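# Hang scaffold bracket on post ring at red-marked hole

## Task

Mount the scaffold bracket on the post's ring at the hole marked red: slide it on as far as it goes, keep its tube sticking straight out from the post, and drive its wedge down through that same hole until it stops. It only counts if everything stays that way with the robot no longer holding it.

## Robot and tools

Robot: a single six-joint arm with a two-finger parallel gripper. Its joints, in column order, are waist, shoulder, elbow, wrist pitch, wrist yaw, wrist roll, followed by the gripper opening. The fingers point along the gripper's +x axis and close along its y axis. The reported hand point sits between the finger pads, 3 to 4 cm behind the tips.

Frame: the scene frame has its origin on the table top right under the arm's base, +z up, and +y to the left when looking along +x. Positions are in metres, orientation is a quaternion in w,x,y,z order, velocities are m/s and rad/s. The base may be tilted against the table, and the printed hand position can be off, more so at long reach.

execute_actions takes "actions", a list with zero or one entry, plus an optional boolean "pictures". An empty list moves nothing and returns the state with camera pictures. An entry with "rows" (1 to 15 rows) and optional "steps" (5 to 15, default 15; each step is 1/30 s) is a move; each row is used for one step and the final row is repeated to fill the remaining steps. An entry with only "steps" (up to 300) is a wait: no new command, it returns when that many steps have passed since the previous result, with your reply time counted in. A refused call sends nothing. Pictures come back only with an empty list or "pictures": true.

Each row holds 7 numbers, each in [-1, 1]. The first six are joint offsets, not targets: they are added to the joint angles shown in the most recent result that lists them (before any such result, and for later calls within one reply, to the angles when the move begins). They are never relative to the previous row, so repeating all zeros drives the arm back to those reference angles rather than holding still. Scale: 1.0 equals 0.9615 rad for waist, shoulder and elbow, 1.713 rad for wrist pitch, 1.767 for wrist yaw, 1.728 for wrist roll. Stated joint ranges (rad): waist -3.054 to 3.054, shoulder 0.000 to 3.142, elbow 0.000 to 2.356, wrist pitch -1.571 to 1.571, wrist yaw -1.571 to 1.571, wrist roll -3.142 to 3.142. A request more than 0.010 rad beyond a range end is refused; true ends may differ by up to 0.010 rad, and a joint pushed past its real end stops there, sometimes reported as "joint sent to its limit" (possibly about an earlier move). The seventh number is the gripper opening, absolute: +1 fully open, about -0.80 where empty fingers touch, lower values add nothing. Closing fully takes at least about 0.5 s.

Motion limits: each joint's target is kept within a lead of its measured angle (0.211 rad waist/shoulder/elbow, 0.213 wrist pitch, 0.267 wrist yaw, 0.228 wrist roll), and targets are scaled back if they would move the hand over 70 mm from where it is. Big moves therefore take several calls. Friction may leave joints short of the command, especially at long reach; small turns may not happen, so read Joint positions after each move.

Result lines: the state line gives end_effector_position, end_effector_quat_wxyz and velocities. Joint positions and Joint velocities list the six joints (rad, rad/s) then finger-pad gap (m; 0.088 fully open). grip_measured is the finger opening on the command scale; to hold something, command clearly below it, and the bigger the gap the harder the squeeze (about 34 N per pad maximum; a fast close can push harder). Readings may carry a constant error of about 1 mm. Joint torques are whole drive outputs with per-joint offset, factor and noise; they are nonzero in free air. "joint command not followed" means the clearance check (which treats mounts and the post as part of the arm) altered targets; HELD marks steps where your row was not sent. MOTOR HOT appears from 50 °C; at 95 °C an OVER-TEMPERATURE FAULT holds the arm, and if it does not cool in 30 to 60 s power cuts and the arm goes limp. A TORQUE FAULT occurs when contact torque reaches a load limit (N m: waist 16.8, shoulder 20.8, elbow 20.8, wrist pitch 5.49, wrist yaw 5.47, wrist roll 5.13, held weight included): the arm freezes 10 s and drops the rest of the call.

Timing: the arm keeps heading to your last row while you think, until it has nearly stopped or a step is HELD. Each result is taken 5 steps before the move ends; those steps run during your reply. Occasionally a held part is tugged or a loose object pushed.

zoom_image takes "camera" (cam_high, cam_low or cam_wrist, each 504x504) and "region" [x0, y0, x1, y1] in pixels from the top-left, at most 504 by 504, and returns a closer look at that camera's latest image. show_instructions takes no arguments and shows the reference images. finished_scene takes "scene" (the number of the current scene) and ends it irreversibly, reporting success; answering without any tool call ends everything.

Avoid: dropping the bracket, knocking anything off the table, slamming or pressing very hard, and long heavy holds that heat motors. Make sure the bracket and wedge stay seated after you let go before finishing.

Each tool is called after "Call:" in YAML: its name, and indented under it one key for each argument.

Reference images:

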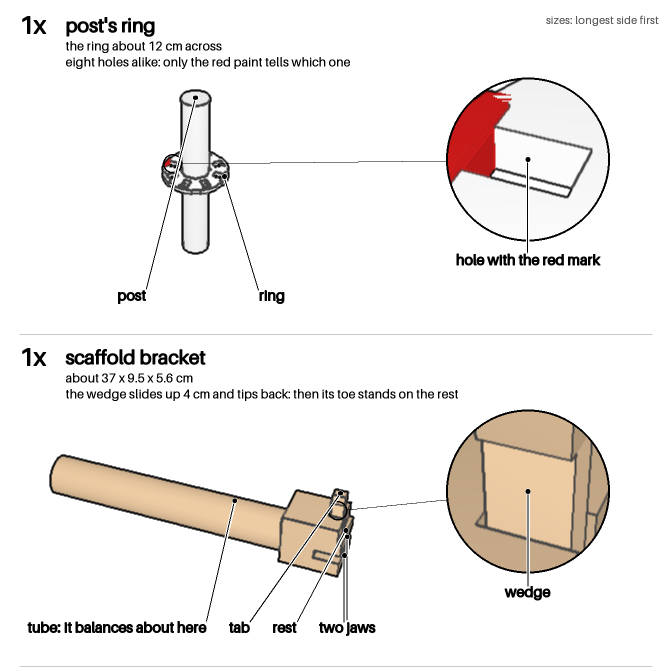

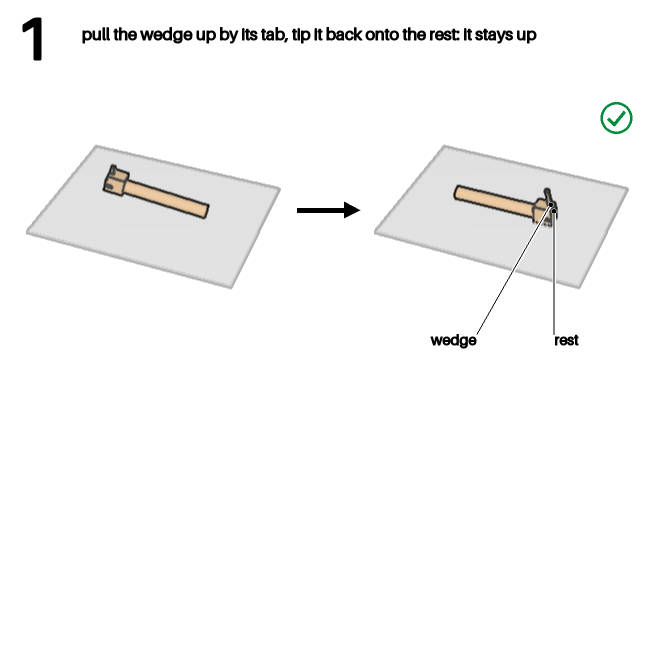

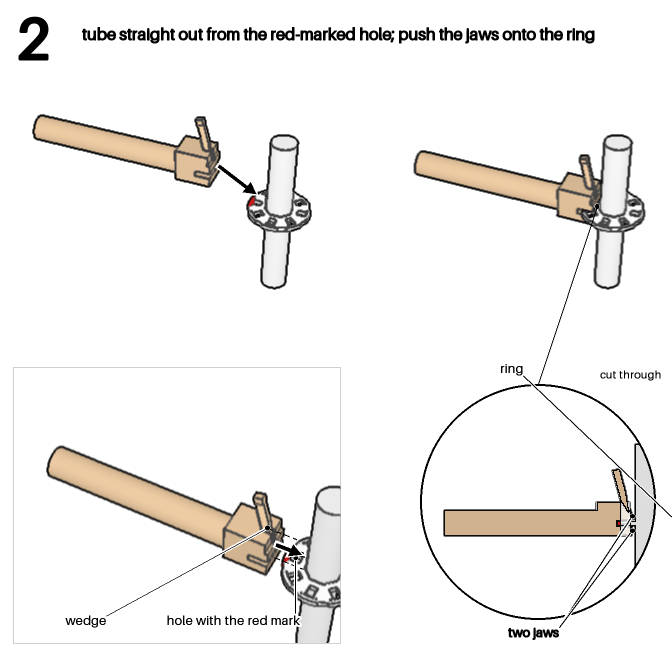

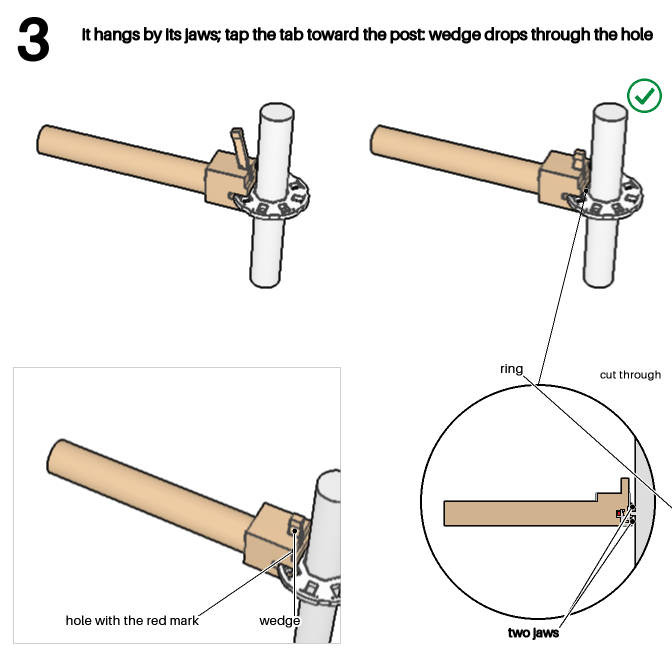

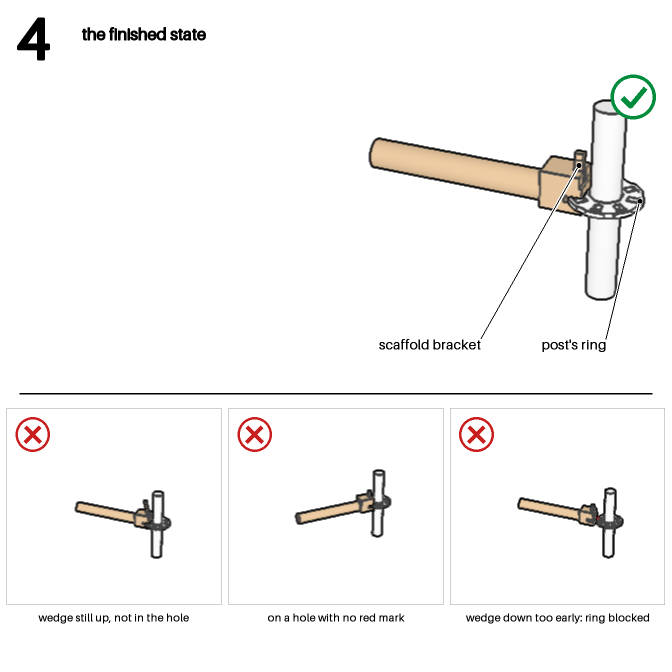

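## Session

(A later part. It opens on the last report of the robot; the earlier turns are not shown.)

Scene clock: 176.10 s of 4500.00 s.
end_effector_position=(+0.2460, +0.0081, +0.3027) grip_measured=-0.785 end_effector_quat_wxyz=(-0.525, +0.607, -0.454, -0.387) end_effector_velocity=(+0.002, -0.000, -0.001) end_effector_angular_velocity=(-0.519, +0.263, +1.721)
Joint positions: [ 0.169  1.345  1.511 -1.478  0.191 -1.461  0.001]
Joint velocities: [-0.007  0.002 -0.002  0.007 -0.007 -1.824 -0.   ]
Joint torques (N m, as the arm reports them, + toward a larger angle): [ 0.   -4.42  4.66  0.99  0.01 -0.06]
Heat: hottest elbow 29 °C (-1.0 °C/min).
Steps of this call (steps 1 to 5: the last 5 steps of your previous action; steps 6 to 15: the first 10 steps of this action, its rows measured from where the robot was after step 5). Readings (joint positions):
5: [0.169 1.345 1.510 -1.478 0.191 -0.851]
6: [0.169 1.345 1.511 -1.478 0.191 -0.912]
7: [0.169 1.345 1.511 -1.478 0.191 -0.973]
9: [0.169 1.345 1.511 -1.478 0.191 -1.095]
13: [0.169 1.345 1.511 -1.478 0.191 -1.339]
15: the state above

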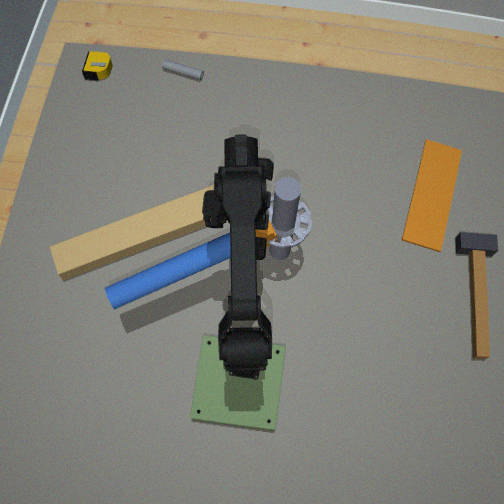

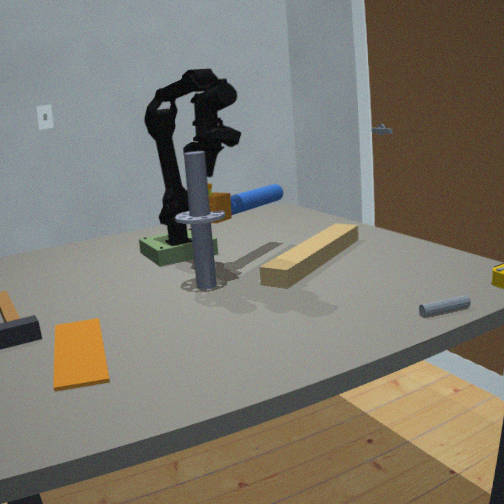

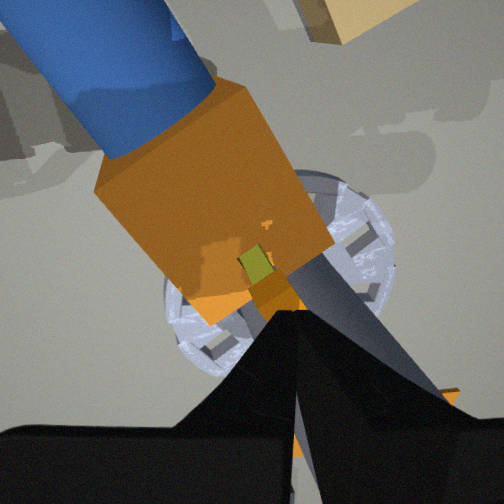

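Call:
execute_actions:
  actions:
    - {"rows": [[0,-0.012,-0.075,0.04,0,-0.15,-0.9]], "steps": 15}
  pictures: true

Call:
zoom_image:
  camera: "cam_low"
  region: [160, 110, 270, 230]

Scene clock: 176.60 s of 4500.00 s.
end_effector_position=(+0.2514, +0.0090, +0.2903) grip_measured=-0.785 end_effector_quat_wxyz=(-0.446, +0.671, -0.398, -0.439) end_effector_velocity=(-0.000, -0.002, -0.002) end_effector_angular_velocity=(-0.014, +0.005, +0.016)
Joint positions: [ 0.169  1.338  1.45  -1.415  0.191 -1.716  0.001]
Joint velocities: [-0.002 -0.002 -0.012  0.007  0.007 -0.022 -0.   ]
Joint torques (N m, as the arm reports them, + toward a larger angle): [-0.03 -5.02  3.79  1.14  0.01 -0.07]
Heat: hottest elbow 29 °C (-1.0 °C/min).
Steps of this call (steps 1 to 5: the last 5 steps of your previous action; steps 6 to 15: the first 10 steps of this action). Readings (joint positions):
6: [0.169 1.343 1.502 -1.466 0.191 -1.678]
7: [0.169 1.339 1.489 -1.448 0.191 -1.689]
9: [0.169 1.338 1.468 -1.432 0.191 -1.704]
13: [0.169 1.338 1.451 -1.418 0.191 -1.714]
15: the state above

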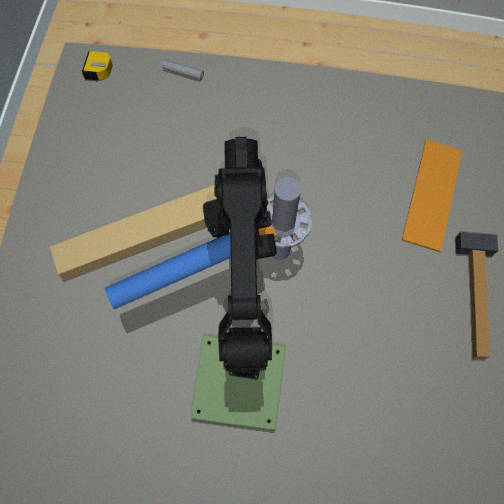

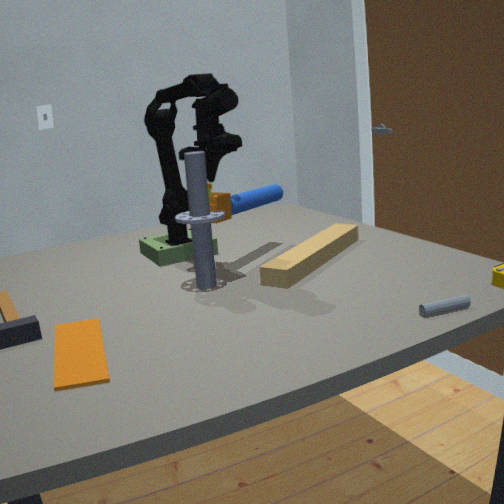

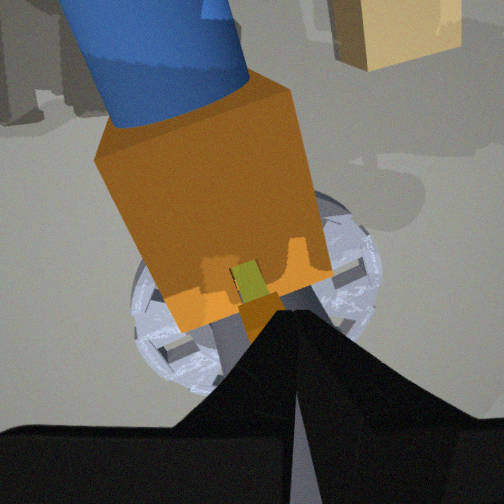

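Region (160, 110, 270, 230) of cam_low's 504x504 image, scaled by 4.200, with more detail than that image has; it fills the left 462 columns of this view, and the rest is white.

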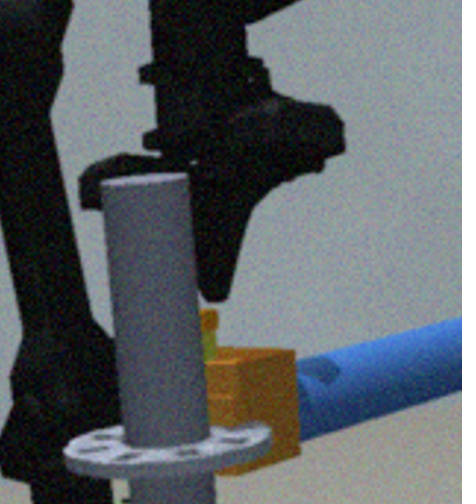

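Call:
execute_actions:
  actions:
    - {"rows": [[-0.026,0,0,-0.026,0,0,-0.9],[-0.026,0,0,-0.026,0,0,-0.9],[-0.026,0,0,-0.026,0,0,-0.9],[-0.026,0,0,-0.026,0,0,-0.9],[-0.026,0,0,-0.026,0,0,-0.9],[-0.026,0,0,-0.026,0,0,-0.9],[-0.026,-0.003,-0.04,-0.01,0,0,-0.9],[-0.026,-0.006,-0.07,0.0,0,0,-0.9]], "steps": 15}
  pictures: true

Call:
zoom_image:
  camera: "cam_low"
  region: [160, 110, 270, 230]

Scene clock: 177.60 s of 4500.00 s.
end_effector_position=(+0.2437, +0.0026, +0.2849) grip_measured=-0.785 end_effector_quat_wxyz=(-0.443, +0.661, -0.412, -0.443) end_effector_velocity=(-0.008, +0.003, -0.009) end_effector_angular_velocity=(+0.024, -0.091, +0.042)
Joint positions: [ 0.148  1.326  1.426 -1.431  0.191 -1.718  0.001]
Joint velocities: [ 0.002 -0.12  -0.144  0.125 -0.022 -0.037  0.   ]
Joint torques (N m, as the arm reports them, + toward a larger angle): [-0.42 -2.76  2.21  1.27  0.    0.05]
Heat: hottest elbow 29 °C (-1.0 °C/min).
Steps of this call (steps 1 to 5: the last 5 steps of your previous action; steps 6 to 15: the robot went on to your last target; steps 16 to 20: nothing new was sent; steps 21 to 30: the first 10 steps of this action). Readings (joint positions):
21: [0.167 1.338 1.448 -1.415 0.191 -1.718]
22: [0.162 1.338 1.448 -1.426 0.191 -1.718]
24: [0.153 1.338 1.448 -1.445 0.191 -1.718]
28: [0.148 1.336 1.438 -1.444 0.191 -1.718]
30: the state above

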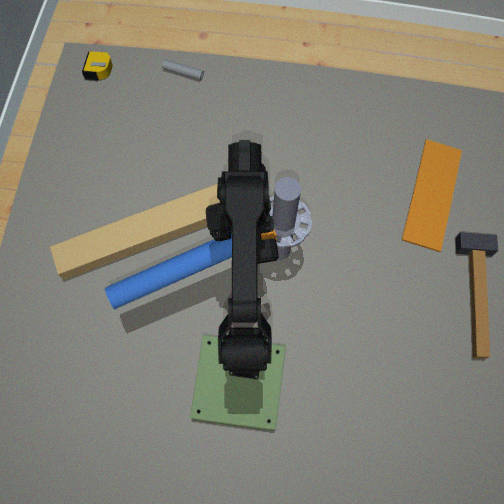

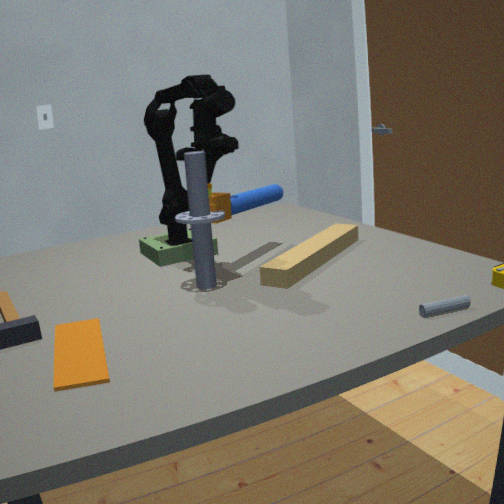

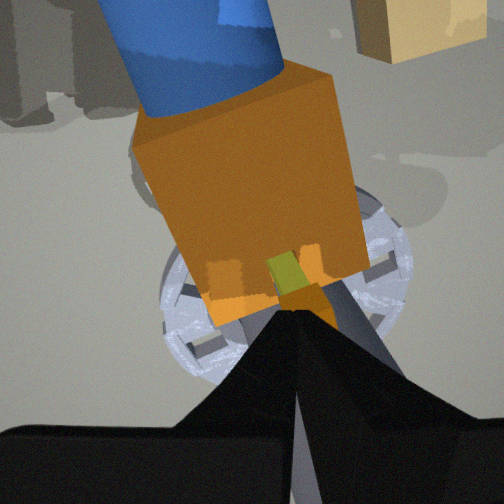

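Region (160, 110, 270, 230) of cam_low's 504x504 image, scaled by 4.200, with more detail than that image has; it fills the left 462 columns of this view, and the rest is white.

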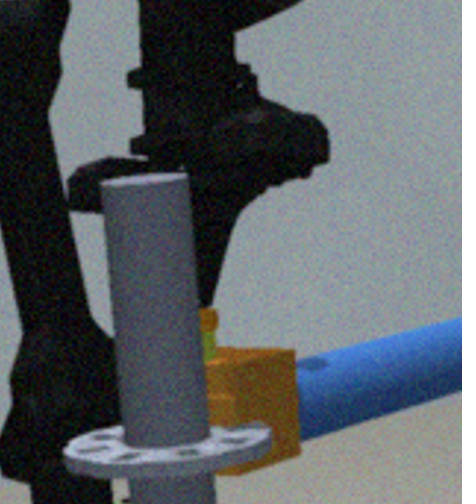

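Aligned over tab. Press more.

Call:
execute_actions:
  actions:
    - {"rows": [[0,-0.02,-0.06,0.02,0,0,-0.9]], "steps": 15}
  pictures: true

Call:
zoom_image:
  camera: "cam_low"
  region: [160, 110, 270, 230]

Scene clock: 178.10 s of 4500.00 s.
end_effector_position=(+0.2426, +0.0024, +0.2846) grip_measured=-0.785 end_effector_quat_wxyz=(-0.450, +0.667, -0.405, -0.434) end_effector_velocity=(-0.003, +0.001, -0.001) end_effector_angular_velocity=(+0.008, +0.007, -0.002)
Joint positions: [ 0.148  1.297  1.397 -1.401  0.191 -1.718  0.001]
Joint velocities: [ 0.002 -0.007 -0.007 -0.007 -0.007  0.007 -0.   ]
Joint torques (N m, as the arm reports them, + toward a larger angle): [-0.02 -2.89  2.18  1.18 -0.01 -0.01]
Heat: hottest elbow 29 °C (-1.0 °C/min).
Steps of this call (steps 1 to 5: the last 5 steps of your previous action; steps 6 to 15: the first 10 steps of this action). Readings (joint positions):
6: [0.148 1.314 1.414 -1.419 0.191 -1.718]
7: [0.148 1.309 1.408 -1.413 0.191 -1.718]
9: [0.148 1.302 1.401 -1.405 0.191 -1.718]
13: [0.148 1.297 1.397 -1.402 0.191 -1.718]
15: the state above

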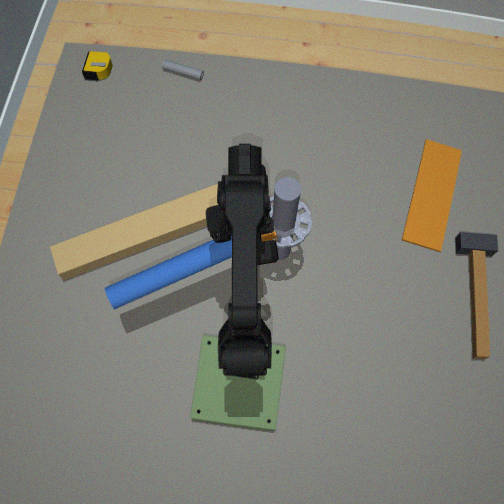

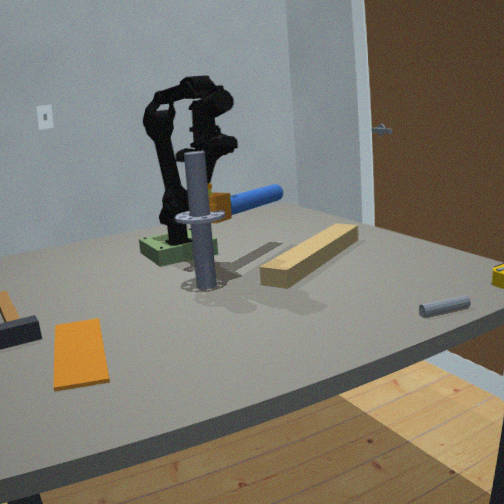

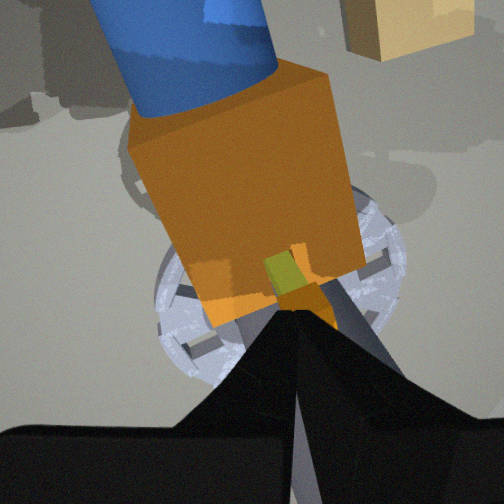

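Region (160, 110, 270, 230) of cam_low's 504x504 image, scaled by 4.200, with more detail than that image has; it fills the left 462 columns of this view, and the rest is white.

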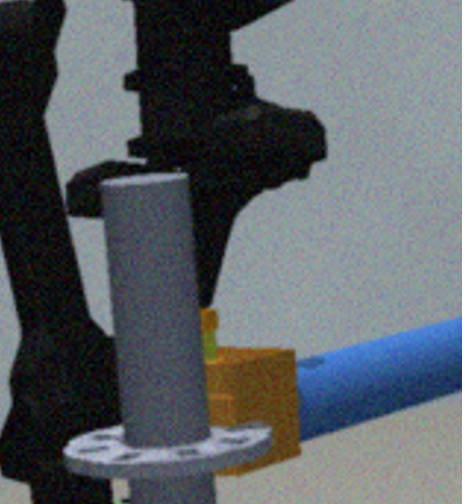

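Call:
zoom_image:
  camera: "cam_low"
  region: [170, 175, 250, 245]

Region (170, 175, 250, 245) of cam_low's 504x504 image, scaled by 6.300, with more detail than that image has; it fills the top 441 rows of this view, and the rest is white.

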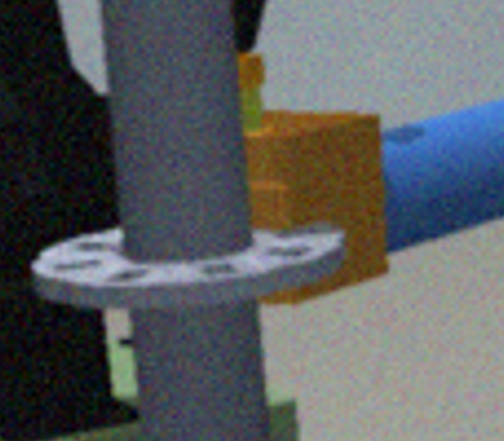

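Call:
execute_actions:
  actions:
    - {"rows": [[0,-0.03,-0.08,0.04,0,0,-0.9],[0,-0.03,-0.08,0.04,0,0,-0.9],[0,-0.03,-0.08,0.04,0,0,-0.9],[0,-0.03,-0.12,0.06,0,0,-0.9],[0,-0.03,-0.12,0.06,0,0,-0.9],[0,-0.03,-0.15,0.075,0,0,-0.9]], "steps": 15}
  pictures: true

Call:
zoom_image:
  camera: "cam_low"
  region: [160, 110, 270, 230]

Scene clock: 179.07 s of 4500.00 s.
end_effector_position=(+0.2422, +0.0011, +0.2808) grip_measured=-0.785 end_effector_quat_wxyz=(-0.466, +0.683, -0.387, -0.407) end_effector_velocity=(+0.004, -0.005, -0.004) end_effector_angular_velocity=(-0.025, -0.088, -0.009)
Joint positions: [ 0.149  1.226  1.311 -1.308  0.201 -1.719  0.001]
Joint velocities: [-0.002 -0.061 -0.085  0.11   0.037 -0.007 -0.   ]
Joint torques (N m, as the arm reports them, + toward a larger angle): [-0.13  1.69  0.44  2.97 -0.45  0.02]
Heat: hottest elbow 29 °C (-1.0 °C/min).
Steps of this call (steps 1 to 5: the last 5 steps of your previous action; steps 6 to 15: the robot went on to your last target; steps 16 to 19: nothing new was sent; steps 20 to 29: the first 10 steps of this action). Readings (joint positions):
20: [0.149 1.290 1.389 -1.392 0.193 -1.718]
21: [0.149 1.278 1.377 -1.377 0.193 -1.718]
23: [0.149 1.261 1.356 -1.357 0.194 -1.718]
27: [0.149 1.233 1.319 -1.316 0.198 -1.719]
29: the state above

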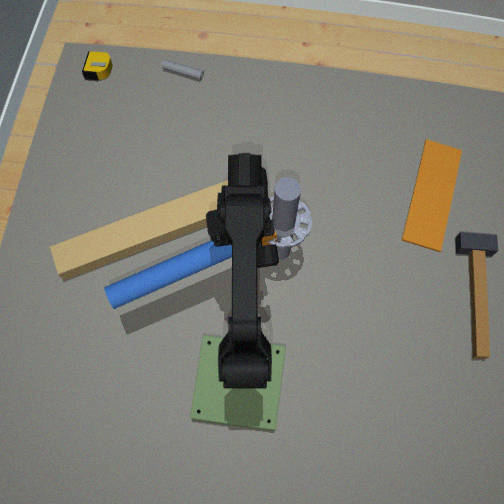

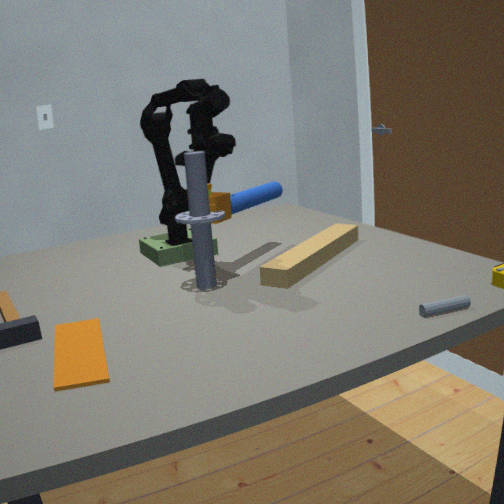

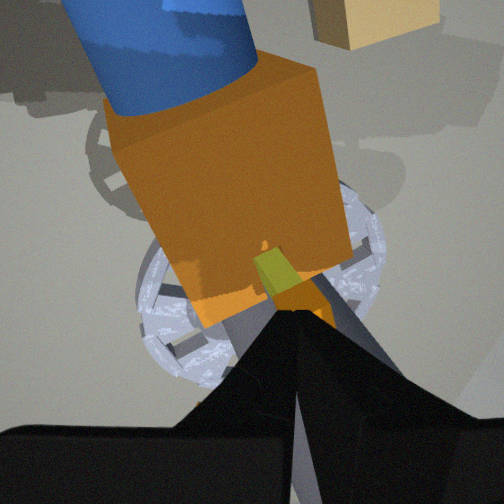

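Region (160, 110, 270, 230) of cam_low's 504x504 image, scaled by 4.200, with more detail than that image has; it fills the left 462 columns of this view, and the rest is white.

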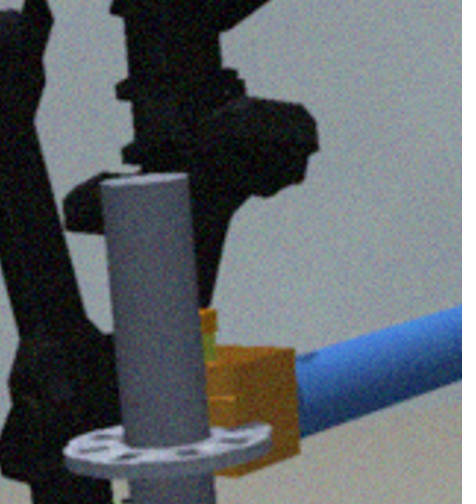

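Call:
execute_actions:
  actions:
    - {"steps": 15}
  pictures: true

Call:
zoom_image:
  camera: "cam_low"
  region: [160, 110, 300, 230]

Scene clock: 179.57 s of 4500.00 s.
end_effector_position=(+0.2434, -0.0001, +0.2808) grip_measured=-0.785 end_effector_quat_wxyz=(-0.468, +0.686, -0.387, -0.401) end_effector_velocity=(+0.001, -0.001, +0.000) end_effector_angular_velocity=(+0.005, -0.005, +0.002)
Joint positions: [ 0.147  1.222  1.304 -1.295  0.208 -1.719  0.001]
Joint velocities: [-0.007 -0.002 -0.002  0.007 -0.007 -0.007 -0.   ]
Joint torques (N m, as the arm reports them, + toward a larger angle): [ 0.08  1.72  0.27  2.82 -0.7   0.03]
Heat: hottest elbow 29 °C (-1.0 °C/min).
Kept back: nothing.
Steps of this call (steps 1 to 5: the last 5 steps of your previous action; steps 6 to 15: the robot went on to your last target). Readings (joint positions):
1: [0.149 1.224 1.309 -1.305 0.202 -1.719]
2: [0.149 1.224 1.307 -1.303 0.204 -1.719]
4: [0.149 1.223 1.306 -1.299 0.206 -1.719]
8: [0.148 1.222 1.305 -1.297 0.207 -1.719]
15: the state above

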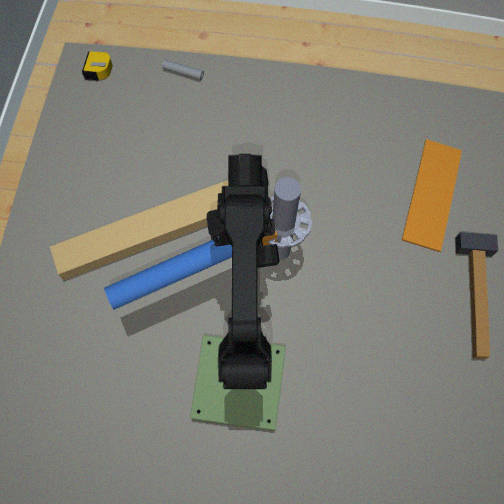

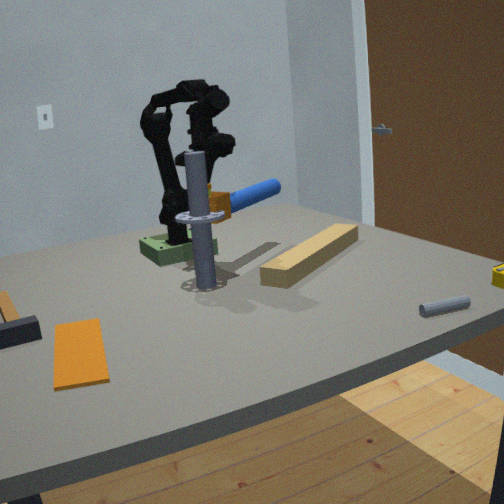

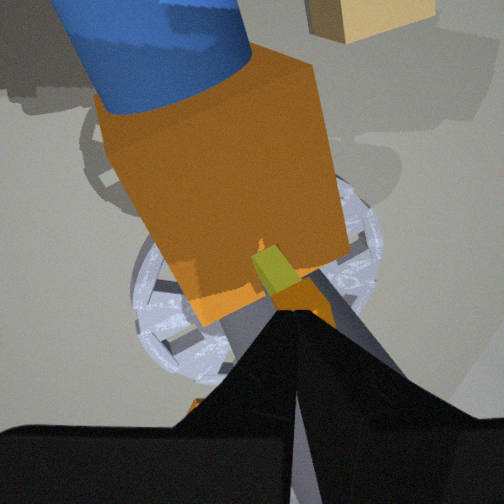

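Region (160, 110, 300, 230) of cam_low's 504x504 image, scaled by 3.600, with more detail than that image has; it fills the top 432 rows of this view, and the rest is white.

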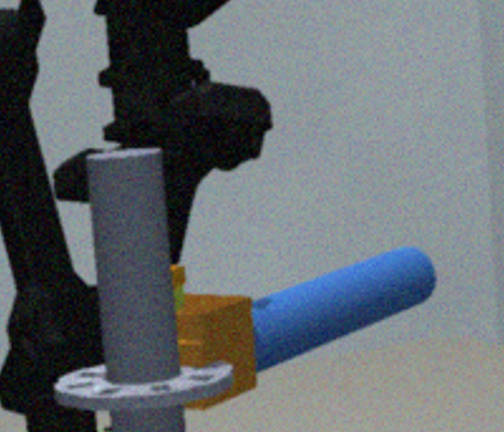

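Call:
execute_actions:
  actions:
    - {"rows": [[0,0.03,0.06,-0.03,0,0,-0.9],[0,0.05,0.1,-0.05,0,0,-0.9],[0,0.08,0.15,-0.08,0,0,-0.9],[0,0.1,0.2,-0.1,0,0,-0.9],[0,0.1,0.28,-0.12,0,0,-0.9],[0.05,0.1,0.35,-0.12,0,0,-0.9],[0.15,0.1,0.4,-0.12,0,0,-0.9],[0.3,0.1,0.4,-0.12,0,0,-0.9]], "steps": 15}

Call:
execute_actions:
  actions:
    - {"steps": 15}
  pictures: true

Call:
zoom_image:
  camera: "cam_low"
  region: [160, 130, 300, 250]

Scene clock: 180.23 s of 4500.00 s.
end_effector_position=(+0.2481, +0.0468, +0.3472) grip_measured=-0.785 end_effector_quat_wxyz=(-0.444, +0.727, -0.308, -0.424) end_effector_velocity=(-0.101, +0.368, +0.229) end_effector_angular_velocity=(+0.249, -0.564, +1.489)
Joint positions: [ 0.328  1.317  1.636 -1.474  0.208 -1.719  0.001]
Joint velocities: [ 1.443 -0.12   0.75  -0.256 -0.095 -0.007 -0.   ]
Joint torques (N m, as the arm reports them, + toward a larger angle): [-1.47 -3.18  3.51  0.57  0.07  0.02]
Heat: hottest elbow 29 °C (-1.0 °C/min).
Steps of this call (steps 1 to 10: the robot went on to your last target; steps 11 to 20: the first 10 steps of this action). Readings (joint positions):
11: [0.147 1.221 1.314 -1.301 0.208 -1.719]
12: [0.147 1.229 1.330 -1.320 0.203 -1.719]
14: [0.148 1.266 1.384 -1.377 0.199 -1.719]
18: [0.216 1.319 1.567 -1.459 0.212 -1.719]
20: the state above

Scene clock: 180.73 s of 4500.00 s.
end_effector_position=(+0.2386, +0.0719, +0.3596) grip_measured=-0.785 end_effector_quat_wxyz=(-0.428, +0.745, -0.262, -0.439) end_effector_velocity=(-0.002, +0.001, +0.000) end_effector_angular_velocity=(-0.005, +0.005, +0.025)
Joint positions: [ 0.432  1.312  1.681 -1.497  0.206 -1.719  0.001]
Joint velocities: [ 0.002 -0.002  0.002 -0.007 -0.007 -0.022 -0.   ]
Joint torques (N m, as the arm reports them, + toward a larger angle): [ 0.26 -3.23  5.1   1.05  0.1   0.  ]
Heat: hottest elbow 29 °C (-1.0 °C/min).
Kept back: nothing.
Steps of this call (steps 1 to 5: the last 5 steps of your previous action; steps 6 to 15: the robot went on to your last target). Readings (joint positions):
1: [0.368 1.313 1.655 -1.482 0.205 -1.719]
2: [0.392 1.311 1.667 -1.488 0.205 -1.719]
4: [0.415 1.310 1.677 -1.492 0.206 -1.719]
8: [0.428 1.312 1.678 -1.497 0.206 -1.719]
15: the state above

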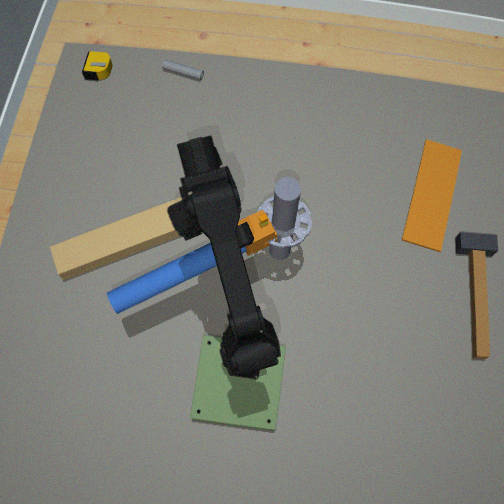

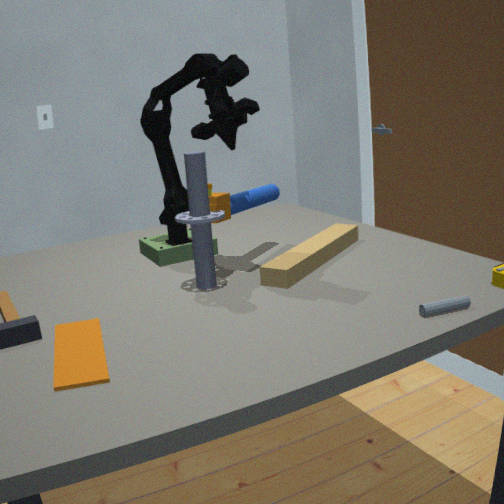

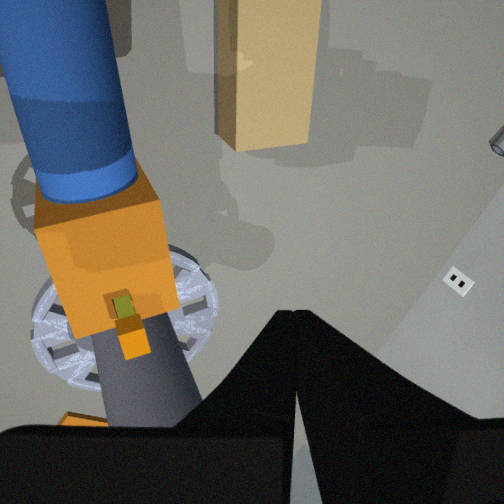

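Region (160, 130, 300, 250) of cam_low's 504x504 image, scaled by 3.600, with more detail than that image has; it fills the top 432 rows of this view, and the rest is white.

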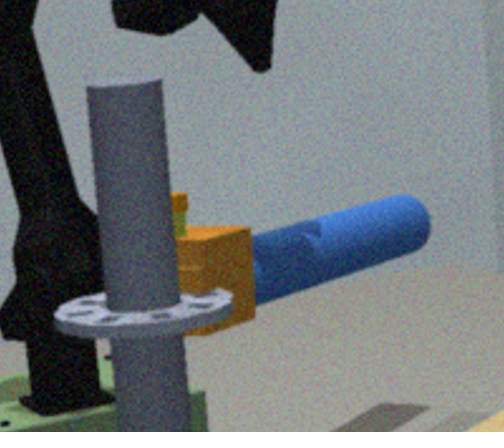

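Call:
finished_scene:
  scene: 1

The scene is finished: the task was done.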